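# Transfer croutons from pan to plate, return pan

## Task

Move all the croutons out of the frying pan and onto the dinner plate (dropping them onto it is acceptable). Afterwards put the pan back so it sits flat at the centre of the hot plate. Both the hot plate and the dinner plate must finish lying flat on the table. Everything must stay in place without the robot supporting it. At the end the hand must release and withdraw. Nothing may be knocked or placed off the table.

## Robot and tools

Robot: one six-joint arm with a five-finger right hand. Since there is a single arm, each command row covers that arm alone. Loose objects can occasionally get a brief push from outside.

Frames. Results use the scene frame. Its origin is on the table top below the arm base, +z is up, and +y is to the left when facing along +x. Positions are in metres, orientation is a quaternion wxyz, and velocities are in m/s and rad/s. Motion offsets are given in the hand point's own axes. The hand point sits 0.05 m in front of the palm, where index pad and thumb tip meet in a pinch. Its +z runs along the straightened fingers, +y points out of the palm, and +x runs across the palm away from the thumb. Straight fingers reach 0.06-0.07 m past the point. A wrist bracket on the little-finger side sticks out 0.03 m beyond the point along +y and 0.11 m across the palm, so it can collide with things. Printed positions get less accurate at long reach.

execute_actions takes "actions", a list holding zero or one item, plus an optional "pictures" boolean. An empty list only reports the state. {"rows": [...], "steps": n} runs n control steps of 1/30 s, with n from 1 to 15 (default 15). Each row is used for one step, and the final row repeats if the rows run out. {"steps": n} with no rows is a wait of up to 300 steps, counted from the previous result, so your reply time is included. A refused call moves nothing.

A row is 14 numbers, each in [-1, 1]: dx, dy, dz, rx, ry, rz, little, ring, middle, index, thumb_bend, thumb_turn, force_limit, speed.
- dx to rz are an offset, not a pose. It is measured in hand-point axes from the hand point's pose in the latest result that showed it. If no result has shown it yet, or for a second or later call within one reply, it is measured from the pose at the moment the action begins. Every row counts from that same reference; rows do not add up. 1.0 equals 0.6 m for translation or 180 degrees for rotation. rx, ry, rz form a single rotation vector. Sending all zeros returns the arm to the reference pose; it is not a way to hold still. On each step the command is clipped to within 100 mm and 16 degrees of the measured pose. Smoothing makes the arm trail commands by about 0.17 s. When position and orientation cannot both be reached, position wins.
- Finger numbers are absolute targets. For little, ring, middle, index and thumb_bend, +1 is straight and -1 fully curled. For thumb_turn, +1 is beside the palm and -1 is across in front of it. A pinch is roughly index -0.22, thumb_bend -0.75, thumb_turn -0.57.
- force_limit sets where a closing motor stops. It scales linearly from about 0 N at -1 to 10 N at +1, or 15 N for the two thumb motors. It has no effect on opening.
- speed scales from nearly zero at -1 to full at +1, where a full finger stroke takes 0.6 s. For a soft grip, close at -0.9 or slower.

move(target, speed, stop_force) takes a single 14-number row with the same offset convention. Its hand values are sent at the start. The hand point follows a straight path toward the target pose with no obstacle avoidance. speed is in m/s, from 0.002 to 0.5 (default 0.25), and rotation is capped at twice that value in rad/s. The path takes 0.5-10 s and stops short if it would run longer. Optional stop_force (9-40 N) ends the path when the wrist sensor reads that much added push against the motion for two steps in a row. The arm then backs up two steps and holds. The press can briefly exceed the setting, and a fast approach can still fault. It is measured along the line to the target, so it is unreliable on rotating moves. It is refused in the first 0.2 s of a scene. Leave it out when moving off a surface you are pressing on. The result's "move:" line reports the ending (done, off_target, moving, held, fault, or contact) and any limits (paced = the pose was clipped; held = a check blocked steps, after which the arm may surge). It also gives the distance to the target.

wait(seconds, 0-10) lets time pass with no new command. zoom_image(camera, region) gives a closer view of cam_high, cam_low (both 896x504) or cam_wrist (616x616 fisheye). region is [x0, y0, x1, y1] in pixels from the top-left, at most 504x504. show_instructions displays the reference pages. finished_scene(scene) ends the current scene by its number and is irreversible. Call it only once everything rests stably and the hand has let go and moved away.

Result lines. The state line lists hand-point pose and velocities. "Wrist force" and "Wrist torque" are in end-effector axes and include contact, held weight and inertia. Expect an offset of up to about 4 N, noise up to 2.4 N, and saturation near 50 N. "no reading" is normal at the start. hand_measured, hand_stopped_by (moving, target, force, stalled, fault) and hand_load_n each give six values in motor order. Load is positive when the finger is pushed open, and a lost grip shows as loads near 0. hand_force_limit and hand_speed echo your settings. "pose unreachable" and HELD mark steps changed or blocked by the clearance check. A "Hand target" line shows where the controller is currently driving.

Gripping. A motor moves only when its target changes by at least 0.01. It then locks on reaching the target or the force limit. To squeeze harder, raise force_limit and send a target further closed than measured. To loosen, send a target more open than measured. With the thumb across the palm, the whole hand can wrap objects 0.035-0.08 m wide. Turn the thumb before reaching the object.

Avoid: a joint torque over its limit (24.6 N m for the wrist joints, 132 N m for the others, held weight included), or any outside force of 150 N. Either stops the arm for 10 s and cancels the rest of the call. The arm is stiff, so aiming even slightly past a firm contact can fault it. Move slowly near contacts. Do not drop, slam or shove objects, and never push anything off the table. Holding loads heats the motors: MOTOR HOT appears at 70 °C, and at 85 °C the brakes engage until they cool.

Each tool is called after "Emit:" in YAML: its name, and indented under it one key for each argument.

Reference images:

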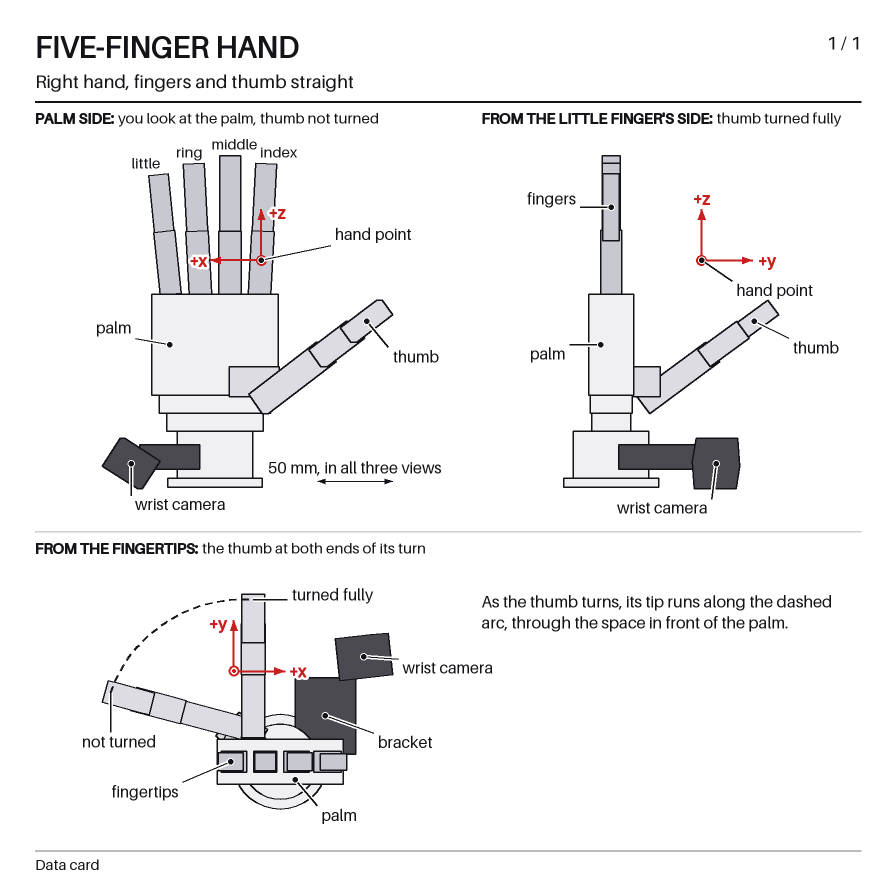

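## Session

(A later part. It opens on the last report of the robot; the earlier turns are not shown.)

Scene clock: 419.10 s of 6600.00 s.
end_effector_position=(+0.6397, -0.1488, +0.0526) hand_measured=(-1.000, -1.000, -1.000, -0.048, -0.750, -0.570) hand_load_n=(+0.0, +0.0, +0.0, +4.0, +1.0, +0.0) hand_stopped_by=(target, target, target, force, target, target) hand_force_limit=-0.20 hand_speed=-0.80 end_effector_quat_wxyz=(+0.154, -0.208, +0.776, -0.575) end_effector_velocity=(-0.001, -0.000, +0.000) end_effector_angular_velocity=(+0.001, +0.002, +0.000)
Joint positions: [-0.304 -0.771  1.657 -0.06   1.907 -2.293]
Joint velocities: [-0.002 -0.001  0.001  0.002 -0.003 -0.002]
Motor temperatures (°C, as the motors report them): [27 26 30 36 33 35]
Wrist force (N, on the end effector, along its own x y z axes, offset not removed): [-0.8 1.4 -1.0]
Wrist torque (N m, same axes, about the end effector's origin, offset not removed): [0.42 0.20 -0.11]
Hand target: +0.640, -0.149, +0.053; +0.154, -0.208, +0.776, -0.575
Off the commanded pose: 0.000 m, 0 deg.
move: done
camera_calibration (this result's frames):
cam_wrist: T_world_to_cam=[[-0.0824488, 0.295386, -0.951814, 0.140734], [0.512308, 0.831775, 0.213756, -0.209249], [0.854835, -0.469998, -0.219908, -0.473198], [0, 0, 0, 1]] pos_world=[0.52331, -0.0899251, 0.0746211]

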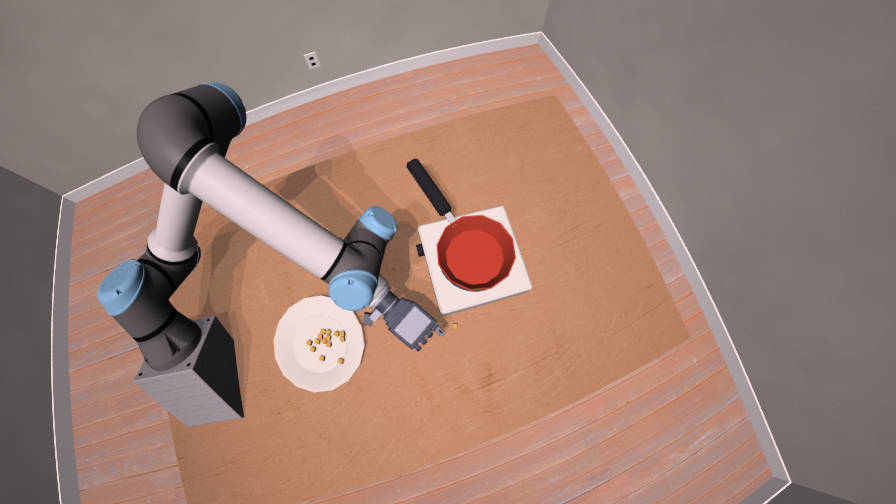

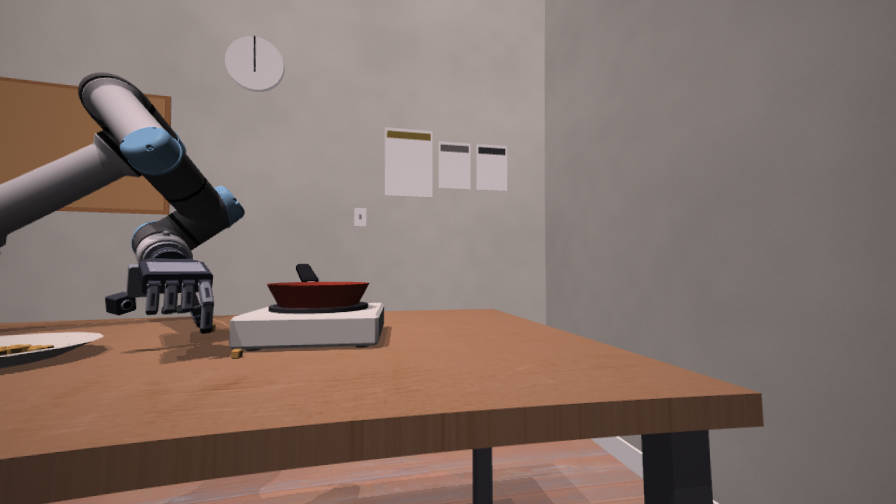

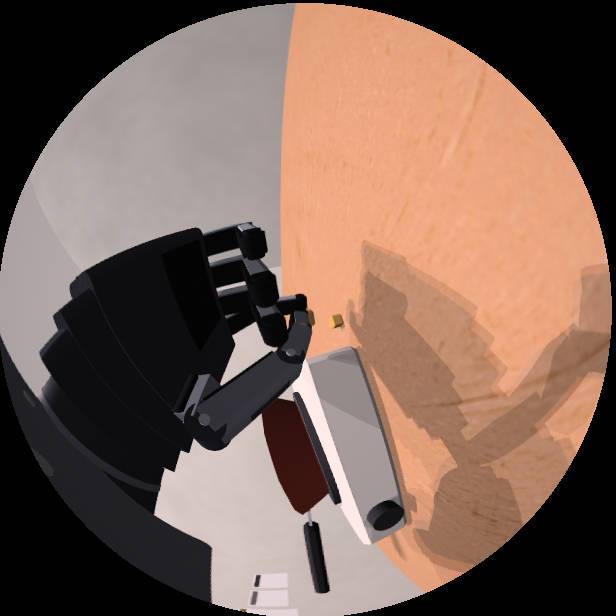

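Emit:
move:
  target: [0.369,0.108,-0.312,0,0,0,-1,-1,-1,-0.35,-0.75,-0.57,-0.2,-0.8]

Emit:
move:
  target: [0,0,0,0,0,0,-1,-1,-1,0.15,-0.75,-0.57,-0.2,0]

Emit:
move:
  target: [-0.424,-0.080,0.348,0,0,0,-1,-1,-1,0.15,-0.75,-0.57,-0.2,0]

Scene clock: 426.03 s of 6600.00 s.
end_effector_position=(+0.3490, -0.0880, +0.0448) hand_measured=(-1.000, -1.000, -1.000, -0.048, -0.750, -0.570) hand_load_n=(+0.0, +0.0, +0.0, +4.0, +1.0, +0.0) hand_stopped_by=(target, target, target, force, target, target) hand_force_limit=-0.20 hand_speed=-0.80 end_effector_quat_wxyz=(+0.154, -0.208, +0.776, -0.575) end_effector_velocity=(-0.002, +0.000, +0.000) end_effector_angular_velocity=(+0.002, -0.000, +0.002)
Joint positions: [-0.478 -1.177  2.565 -0.597  1.786 -2.424]
Joint velocities: [-0.01  -0.004  0.008 -0.006 -0.01  -0.007]
Motor temperatures (°C, as the motors report them): [27 26 30 36 33 35]
Wrist force (N, on the end effector, along its own x y z axes, offset not removed): [0.6 1.1 -0.1]
Wrist torque (N m, same axes, about the end effector's origin, offset not removed): [0.26 -0.11 -0.03]
Hand target: +0.349, -0.088, +0.045; +0.154, -0.208, +0.776, -0.575
Off the commanded pose: 0.000 m, 0 deg.
After step 90, 2.13 s passed at rest.
move: done
camera_calibration (this result's frames):
cam_wrist: T_world_to_cam=[[-0.0824175, 0.295186, -0.951878, 0.0913734], [0.512532, 0.831693, 0.213538, -0.109374], [0.854704, -0.470269, -0.219838, -0.197874], [0, 0, 0, 1]] pos_world=[0.232712, -0.029061, 0.0668315]

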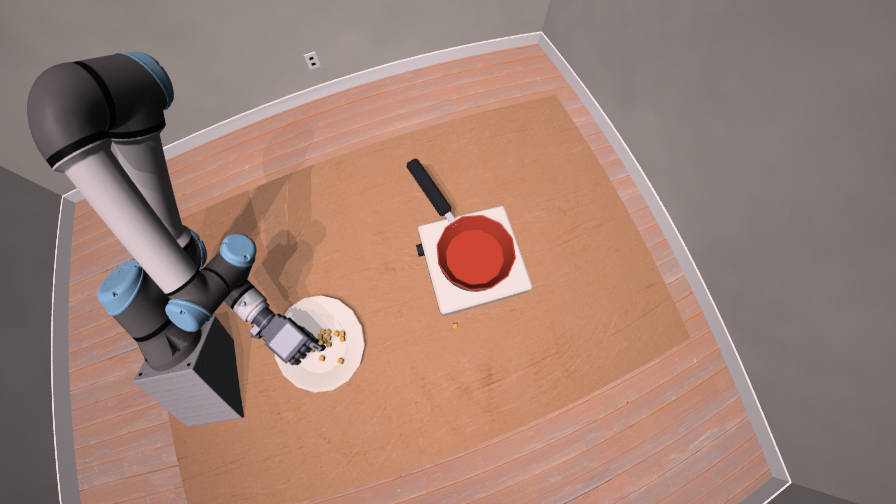

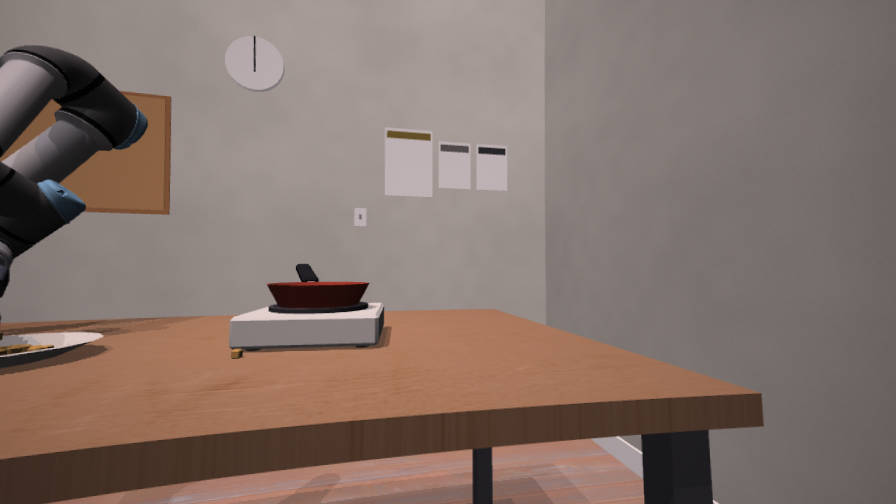

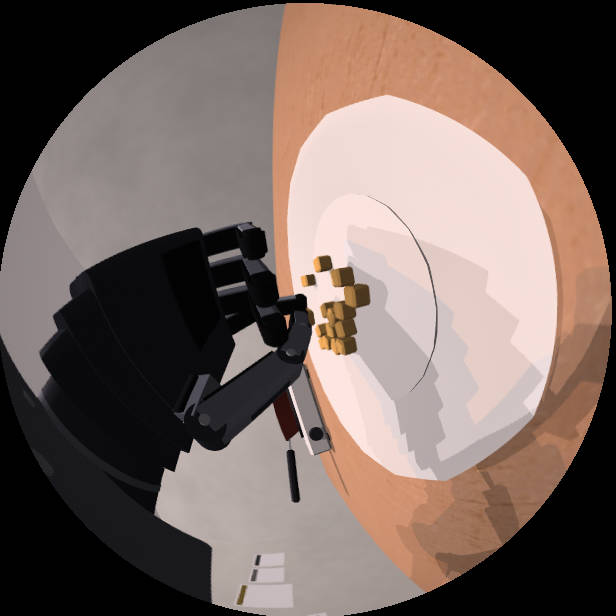

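Scene clock: 426.53 s of 6600.00 s.
end_effector_position=(+0.3491, -0.0879, +0.0449) hand_measured=(-1.000, -1.000, -1.000, +0.150, -0.750, -0.570) hand_load_n=(+0.0, +0.0, +0.0, +0.0, +0.0, +0.0) hand_stopped_by=(target, target, target, target, target, target) hand_force_limit=-0.20 hand_speed=0.00 end_effector_quat_wxyz=(+0.154, -0.208, +0.776, -0.575) end_effector_velocity=(-0.000, -0.000, -0.000) end_effector_angular_velocity=(+0.001, -0.000, -0.001)
Joint positions: [-0.478 -1.177  2.565 -0.597  1.786 -2.424]
Joint velocities: [-0.     0.001 -0.     0.    -0.     0.   ]
Motor temperatures (°C, as the motors report them): [27 26 30 36 33 35]
Wrist force (N, on the end effector, along its own x y z axes, offset not removed): [0.2 1.0 -0.5]
Wrist torque (N m, same axes, about the end effector's origin, offset not removed): [0.28 -0.01 -0.13]
Hand target: +0.349, -0.088, +0.045; +0.154, -0.208, +0.776, -0.575
Off the commanded pose: 0.000 m, 0 deg.
move: done
camera_calibration (this result's frames):
cam_wrist: T_world_to_cam=[[-0.0823573, 0.295129, -0.951901, 0.0913877], [0.51244, 0.831749, 0.213541, -0.109373], [0.854765, -0.470205, -0.219736, -0.197906], [0, 0, 0, 1]] pos_world=[0.232736, -0.0290565, 0.0668607]

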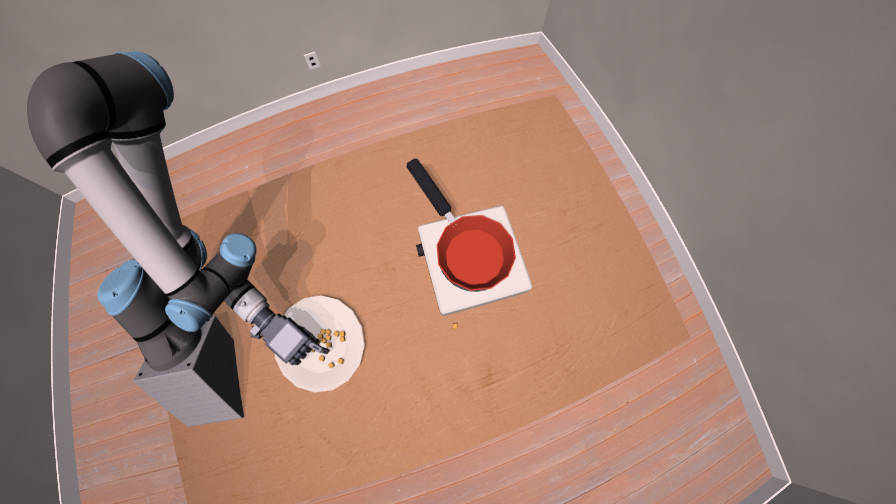

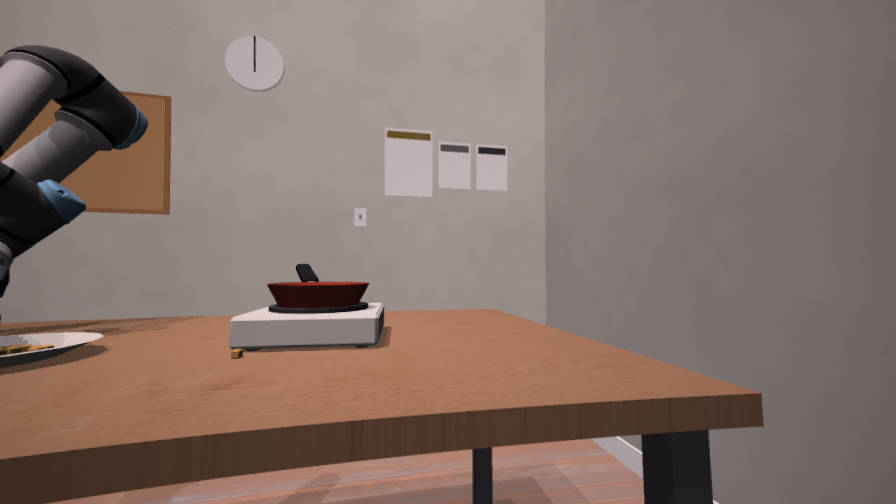

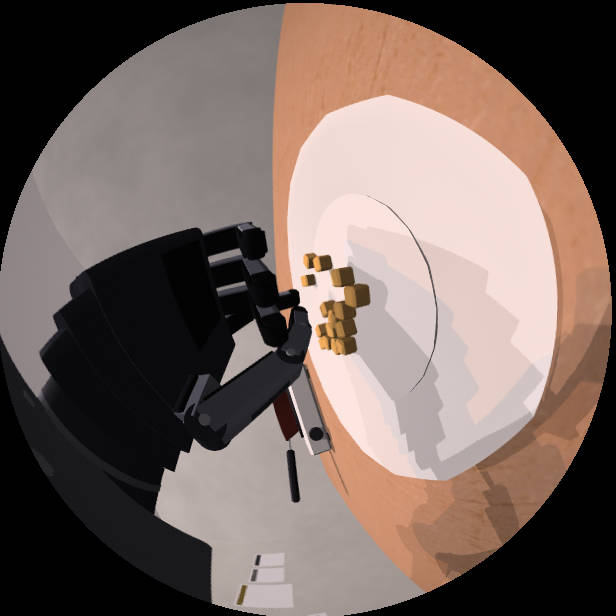

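Scene clock: 428.50 s of 6600.00 s.
end_effector_position=(+0.6762, -0.1460, +0.0303) hand_measured=(-1.000, -1.000, -1.000, +0.150, -0.750, -0.570) hand_load_n=(+0.0, +0.0, +0.0, +0.0, -0.5, -9.0) hand_stopped_by=(target, target, target, target, target, target) hand_force_limit=-0.20 hand_speed=0.00 end_effector_quat_wxyz=(+0.154, -0.208, +0.776, -0.575) end_effector_velocity=(+0.001, -0.001, +0.000) end_effector_angular_velocity=(-0.001, +0.000, -0.002)
Joint positions: [-0.254 -0.684  1.519  0.003  1.94  -2.254]
Joint velocities: [ 0.     0.003 -0.007  0.005  0.002  0.001]
Motor temperatures (°C, as the motors report them): [27 26 30 36 33 35]
Wrist force (N, on the end effector, along its own x y z axes, offset not removed): [14.1 0.8 -7.0]
Wrist torque (N m, same axes, about the end effector's origin, offset not removed): [0.45 -0.60 -0.16]
Hand target: +0.676, -0.146, +0.030; +0.154, -0.208, +0.776, -0.575
Off the commanded pose: 0.000 m, 0 deg.
move: done
camera_calibration (this result's frames):
cam_wrist: T_world_to_cam=[[-0.0823518, 0.295214, -0.951876, 0.121605], [0.512376, 0.831764, 0.213634, -0.225542], [0.854803, -0.470125, -0.219758, -0.508012], [0, 0, 0, 1]] pos_world=[0.559827, -0.0871309, 0.0522972]

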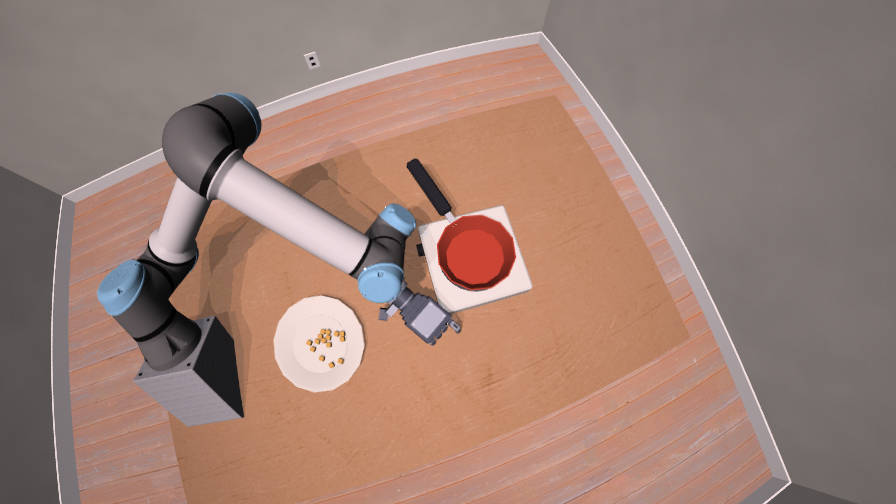

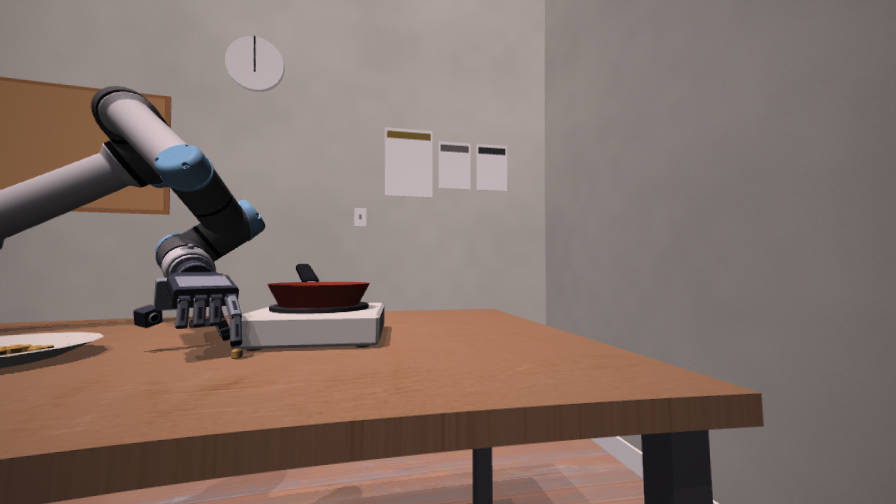

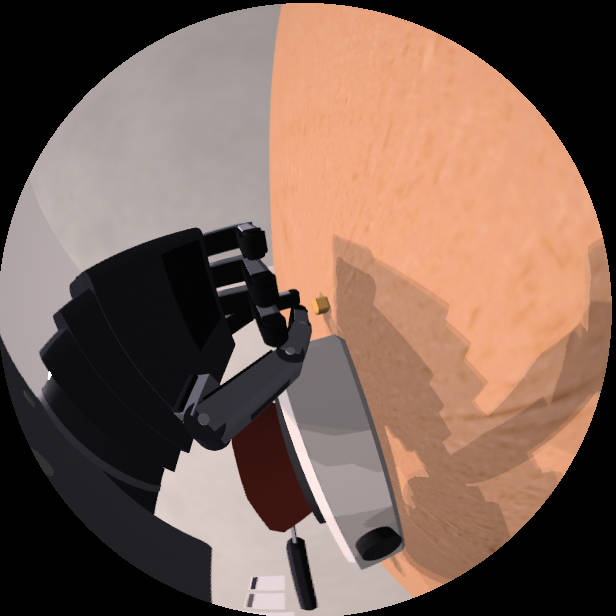

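Emit:
move:
  target: [0.012,-0.001,0.004,0,-0.212,-0.065,-1,-1,-1,0.15,-0.75,-0.57,-0.2,0]
  speed: 0.15

Scene clock: 440.67 s of 6600.00 s.
end_effector_position=(+0.6711, -0.1517, +0.0302) hand_measured=(-1.000, -1.000, -1.000, +0.150, -0.750, -0.570) hand_load_n=(+0.0, +0.0, +0.0, +0.0, +0.0, +0.0) hand_stopped_by=(target, target, target, target, target, target) hand_force_limit=-0.20 hand_speed=0.00 end_effector_quat_wxyz=(+0.340, -0.460, +0.659, -0.489) end_effector_velocity=(-0.000, -0.001, -0.000) end_effector_angular_velocity=(+0.002, -0.000, +0.010)
Joint positions: [-0.527 -0.703  1.85  -0.733  1.196 -2.634]
Joint velocities: [-0.005  0.004  0.    -0.008 -0.014 -0.002]
Motor temperatures (°C, as the motors report them): [27 26 30 36 33 35]
Wrist force (N, on the end effector, along its own x y z axes, offset not removed): [1.6 2.6 -1.6]
Wrist torque (N m, same axes, about the end effector's origin, offset not removed): [0.54 -0.12 -0.06]
Hand target: +0.671, -0.152, +0.030; +0.340, -0.461, +0.658, -0.488
Off the commanded pose: 0.000 m, 0 deg.
After step 90, 6.43 s passed at rest.
move: done
camera_calibration (this result's frames):
cam_wrist: T_world_to_cam=[[-0.253796, 0.172275, -0.951792, 0.219141], [-0.139373, 0.967229, 0.212233, 0.239814], [0.957164, 0.186518, -0.221468, -0.475453], [0, 0, 0, 1]] pos_world=[0.544127, -0.181027, 0.0523829]

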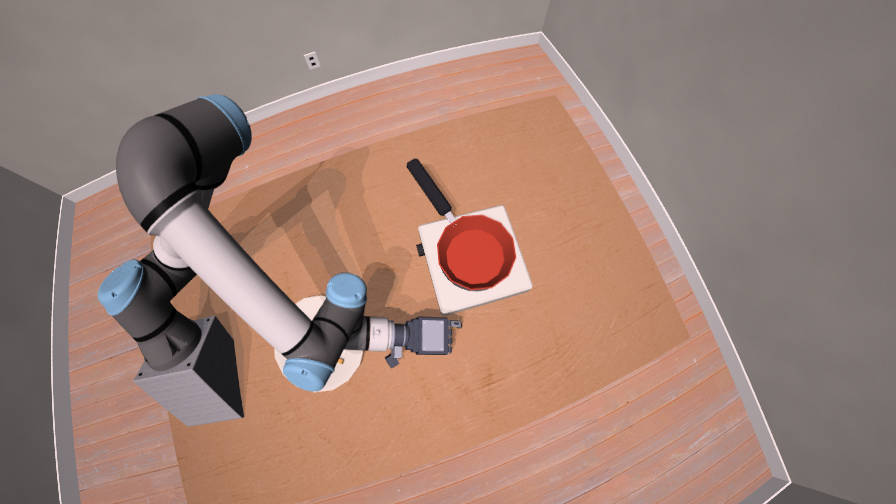

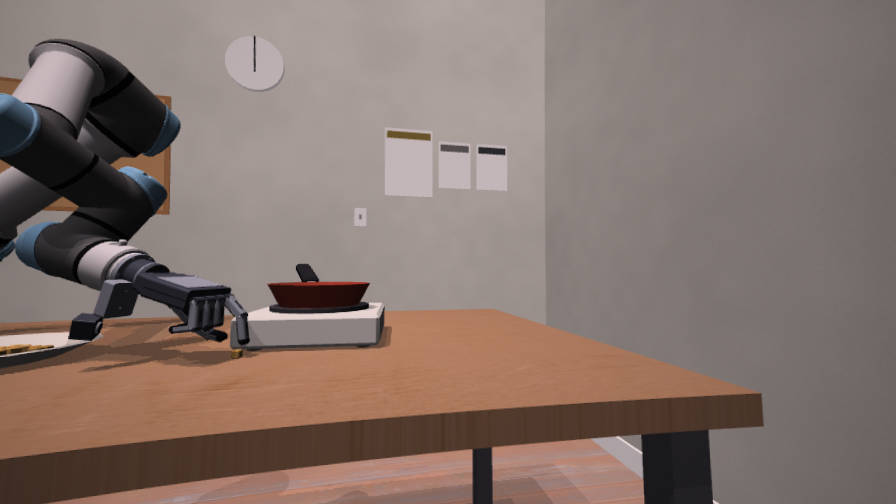

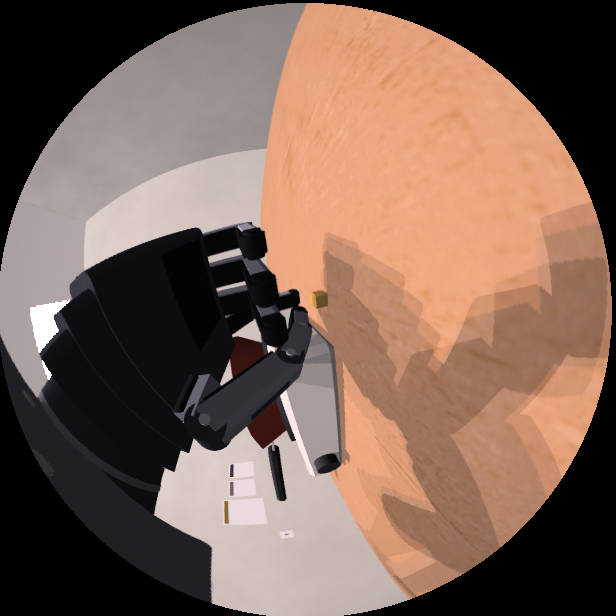

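Emit:
move:
  target: [0.005,0.0285,0.011,0,0,0,-1,-1,-1,0.15,-0.75,-0.57,-0.2,0]
  speed: 0.03

Emit:
move:
  target: [0,0,0,0,0,0,-1,-1,-1,-0.35,-0.75,-0.57,-0.2,-0.8]

Emit:
move:
  target: [0,-0.064,-0.02,0,0.212,0.065,-1,-1,-1,-0.35,-0.75,-0.57,-0.2,-0.8]
  speed: 0.15

Scene clock: 447.57 s of 6600.00 s.
end_effector_position=(+0.6713, -0.1550, +0.0121) hand_measured=(-1.000, -1.000, -1.000, +0.150, -0.750, -0.570) hand_load_n=(+0.0, +0.0, +0.0, +0.0, +0.0, +0.0) hand_stopped_by=(target, target, target, target, target, target) hand_force_limit=-0.20 hand_speed=0.00 end_effector_quat_wxyz=(+0.340, -0.460, +0.659, -0.489) end_effector_velocity=(+0.000, -0.001, -0.001) end_effector_angular_velocity=(-0.001, -0.001, -0.002)
Joint positions: [-0.509 -0.667  1.843 -0.765  1.212 -2.626]
Joint velocities: [ 0.002  0.003 -0.001 -0.003  0.004  0.001]
Motor temperatures (°C, as the motors report them): [27 26 30 36 33 35]
Wrist force (N, on the end effector, along its own x y z axes, offset not removed): [-1.0 1.0 -0.1]
Wrist torque (N m, same axes, about the end effector's origin, offset not removed): [0.29 0.12 -0.30]
Hand target: +0.671, -0.155, +0.012; +0.340, -0.460, +0.659, -0.489
Off the commanded pose: 0.000 m, 0 deg.
After step 90, 2.97 s passed at rest.
move: done
camera_calibration (this result's frames):
cam_wrist: T_world_to_cam=[[-0.253804, 0.172279, -0.95179, 0.202539], [-0.139385, 0.967226, 0.212241, 0.246869], [0.95716, 0.186532, -0.221473, -0.479041], [0, 0, 0, 1]] pos_world=[0.544334, -0.184315, 0.0342845]

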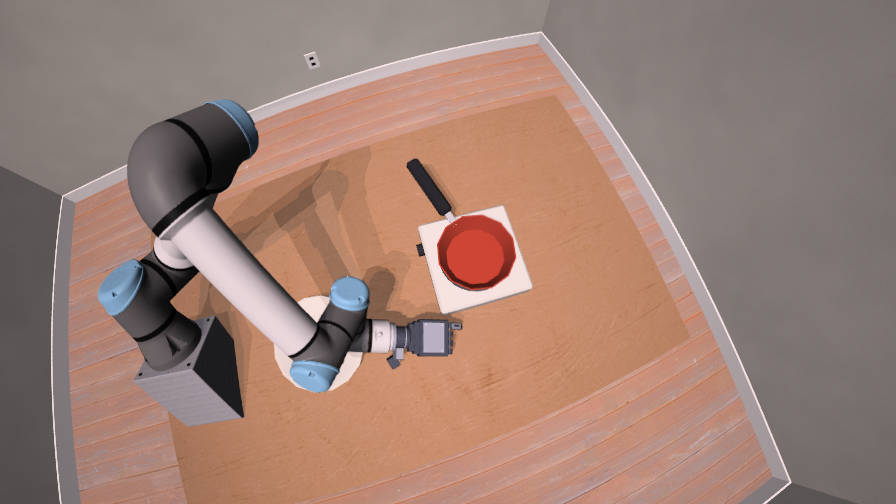

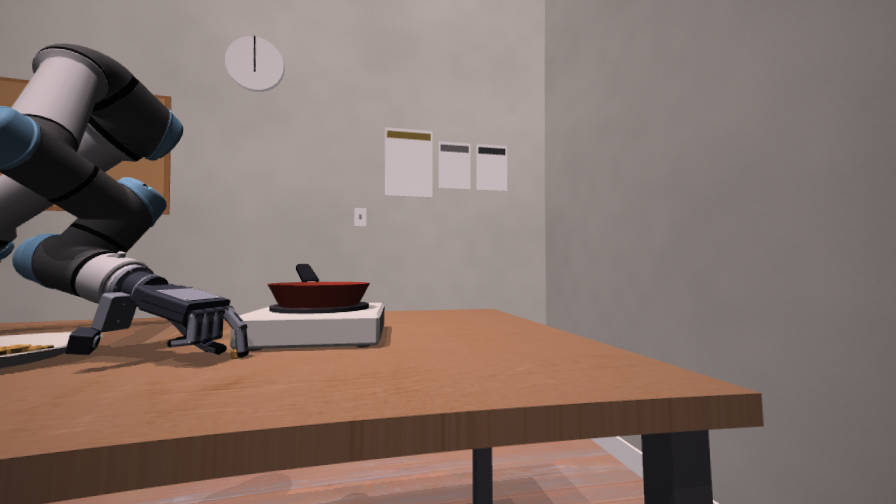

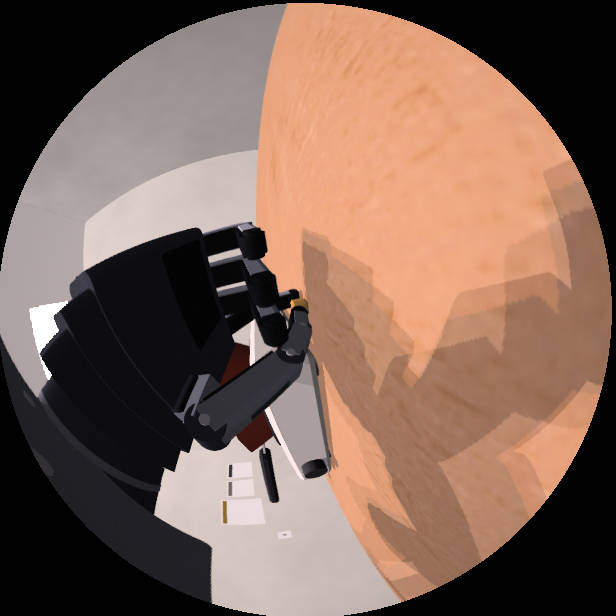

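Scene clock: 448.40 s of 6600.00 s.
end_effector_position=(+0.6714, -0.1550, +0.0121) hand_measured=(-1.000, -1.000, -1.000, -0.036, -0.750, -0.570) hand_load_n=(+0.0, +0.0, +0.0, +5.0, +0.0, +0.0) hand_stopped_by=(target, target, target, force, target, target) hand_force_limit=-0.20 hand_speed=-0.80 end_effector_quat_wxyz=(+0.340, -0.460, +0.659, -0.489) end_effector_velocity=(+0.000, -0.001, +0.001) end_effector_angular_velocity=(+0.000, -0.001, -0.001)
Joint positions: [-0.509 -0.667  1.843 -0.765  1.212 -2.626]
Joint velocities: [-0.002 -0.     0.     0.    -0.001  0.   ]
Motor temperatures (°C, as the motors report them): [27 26 30 36 33 35]
Wrist force (N, on the end effector, along its own x y z axes, offset not removed): [0.3 -4.0 2.0]
Wrist torque (N m, same axes, about the end effector's origin, offset not removed): [0.29 -0.01 -0.16]
Hand target: +0.671, -0.155, +0.012; +0.340, -0.460, +0.659, -0.489
Off the commanded pose: 0.000 m, 0 deg.
move: done
camera_calibration (this result's frames):
cam_wrist: T_world_to_cam=[[-0.253738, 0.172274, -0.951808, 0.20252], [-0.139356, 0.967235, 0.212216, 0.246867], [0.957182, 0.186487, -0.221417, -0.479075], [0, 0, 0, 1]] pos_world=[0.544352, -0.184326, 0.0342951]

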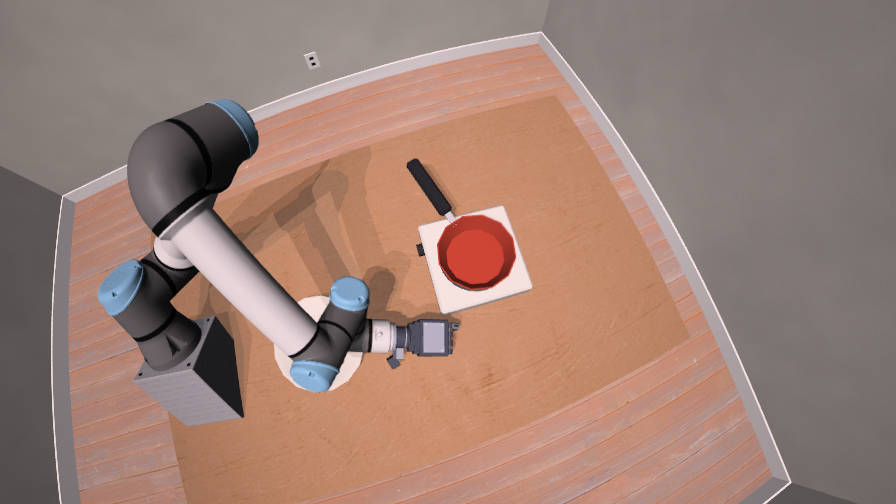

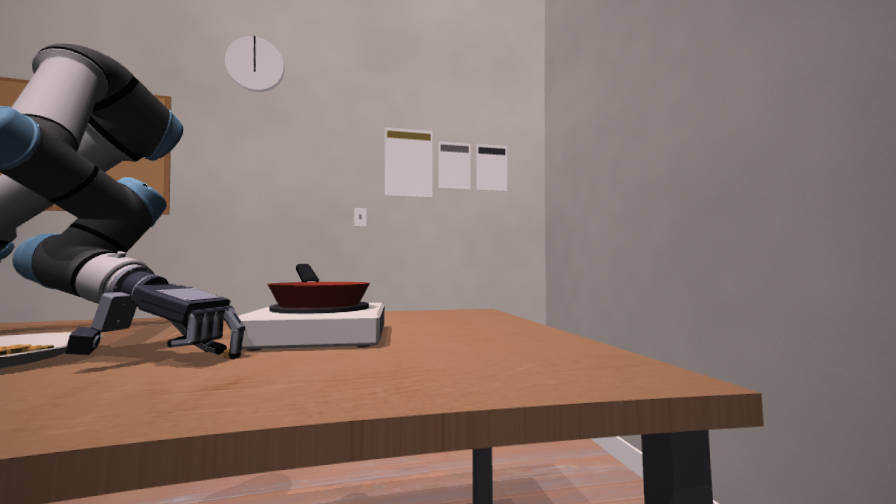

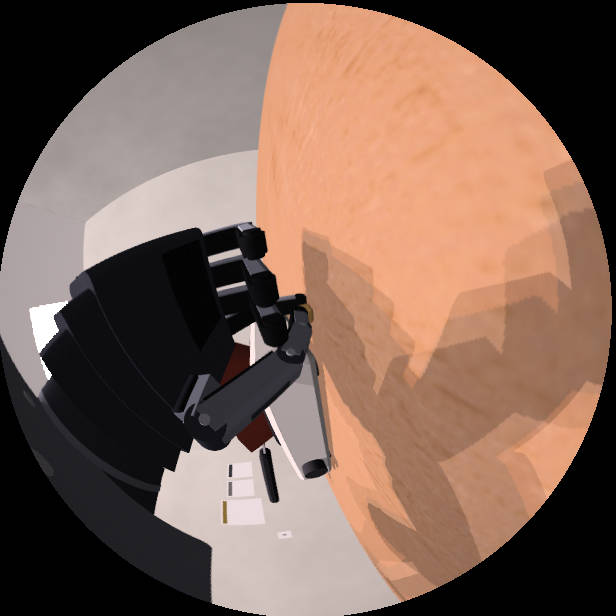

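Scene clock: 451.17 s of 6600.00 s.
end_effector_position=(+0.6711, -0.1548, +0.0523) hand_measured=(-1.000, -1.000, -1.000, -0.036, -0.750, -0.570) hand_load_n=(+0.0, +0.0, +0.0, +2.5, +0.5, +0.0) hand_stopped_by=(target, target, target, force, target, target) hand_force_limit=-0.20 hand_speed=-0.80 end_effector_quat_wxyz=(+0.154, -0.208, +0.776, -0.575) end_effector_velocity=(+0.001, +0.000, +0.001) end_effector_angular_velocity=(+0.000, -0.000, -0.010)
Joint positions: [-0.295 -0.717  1.544  0.     1.913 -2.286]
Joint velocities: [ 0.002  0.003 -0.01   0.015  0.008  0.007]
Motor temperatures (°C, as the motors report them): [27 26 30 36 33 35]
Wrist force (N, on the end effector, along its own x y z axes, offset not removed): [-0.1 2.3 -1.2]
Wrist torque (N m, same axes, about the end effector's origin, offset not removed): [0.56 0.12 -0.05]
Hand target: +0.671, -0.155, +0.052; +0.154, -0.207, +0.776, -0.576
Off the commanded pose: 0.000 m, 0 deg.
move: done
camera_calibration (this result's frames):
cam_wrist: T_world_to_cam=[[-0.0821988, 0.294973, -0.951963, 0.144591], [0.512519, 0.831721, 0.213461, -0.220388], [0.854733, -0.470353, -0.219546, -0.502982], [0, 0, 0, 1]] pos_world=[0.554753, -0.0959278, 0.074262]

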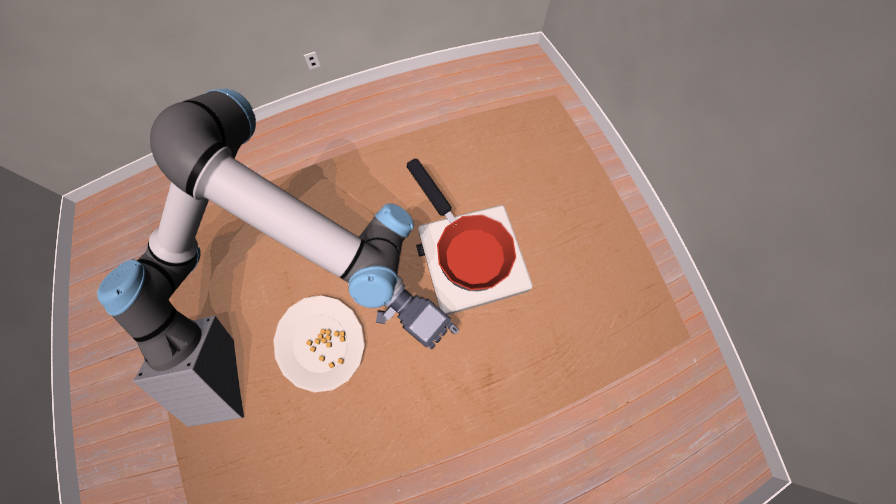

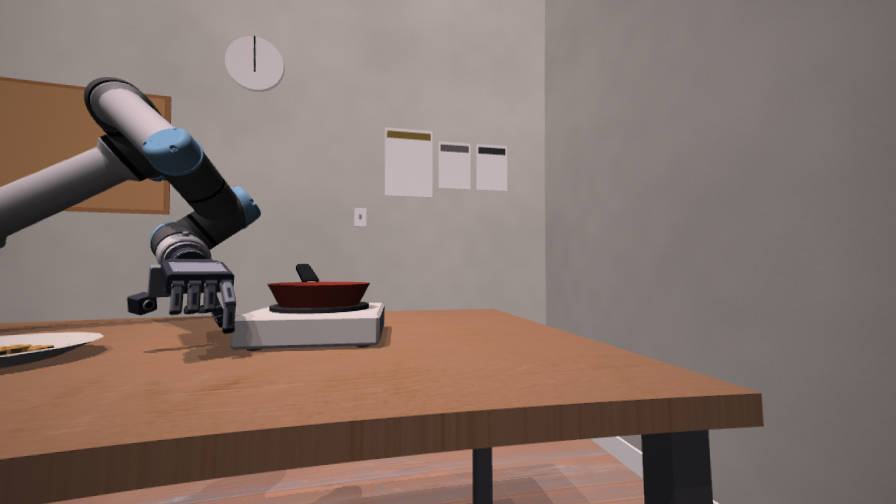

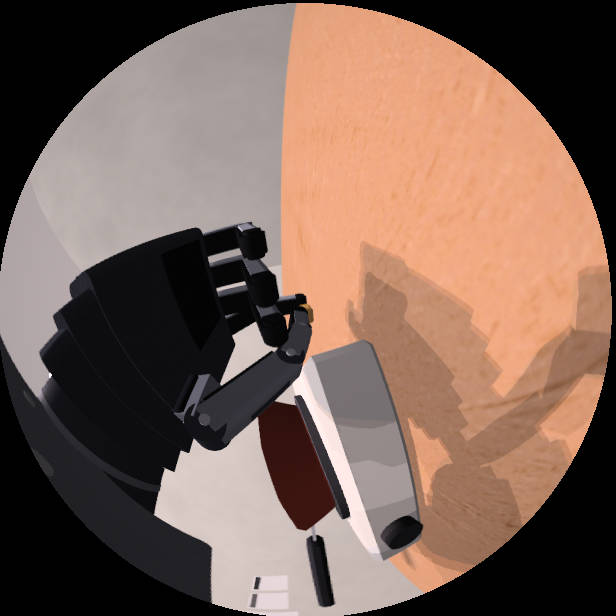

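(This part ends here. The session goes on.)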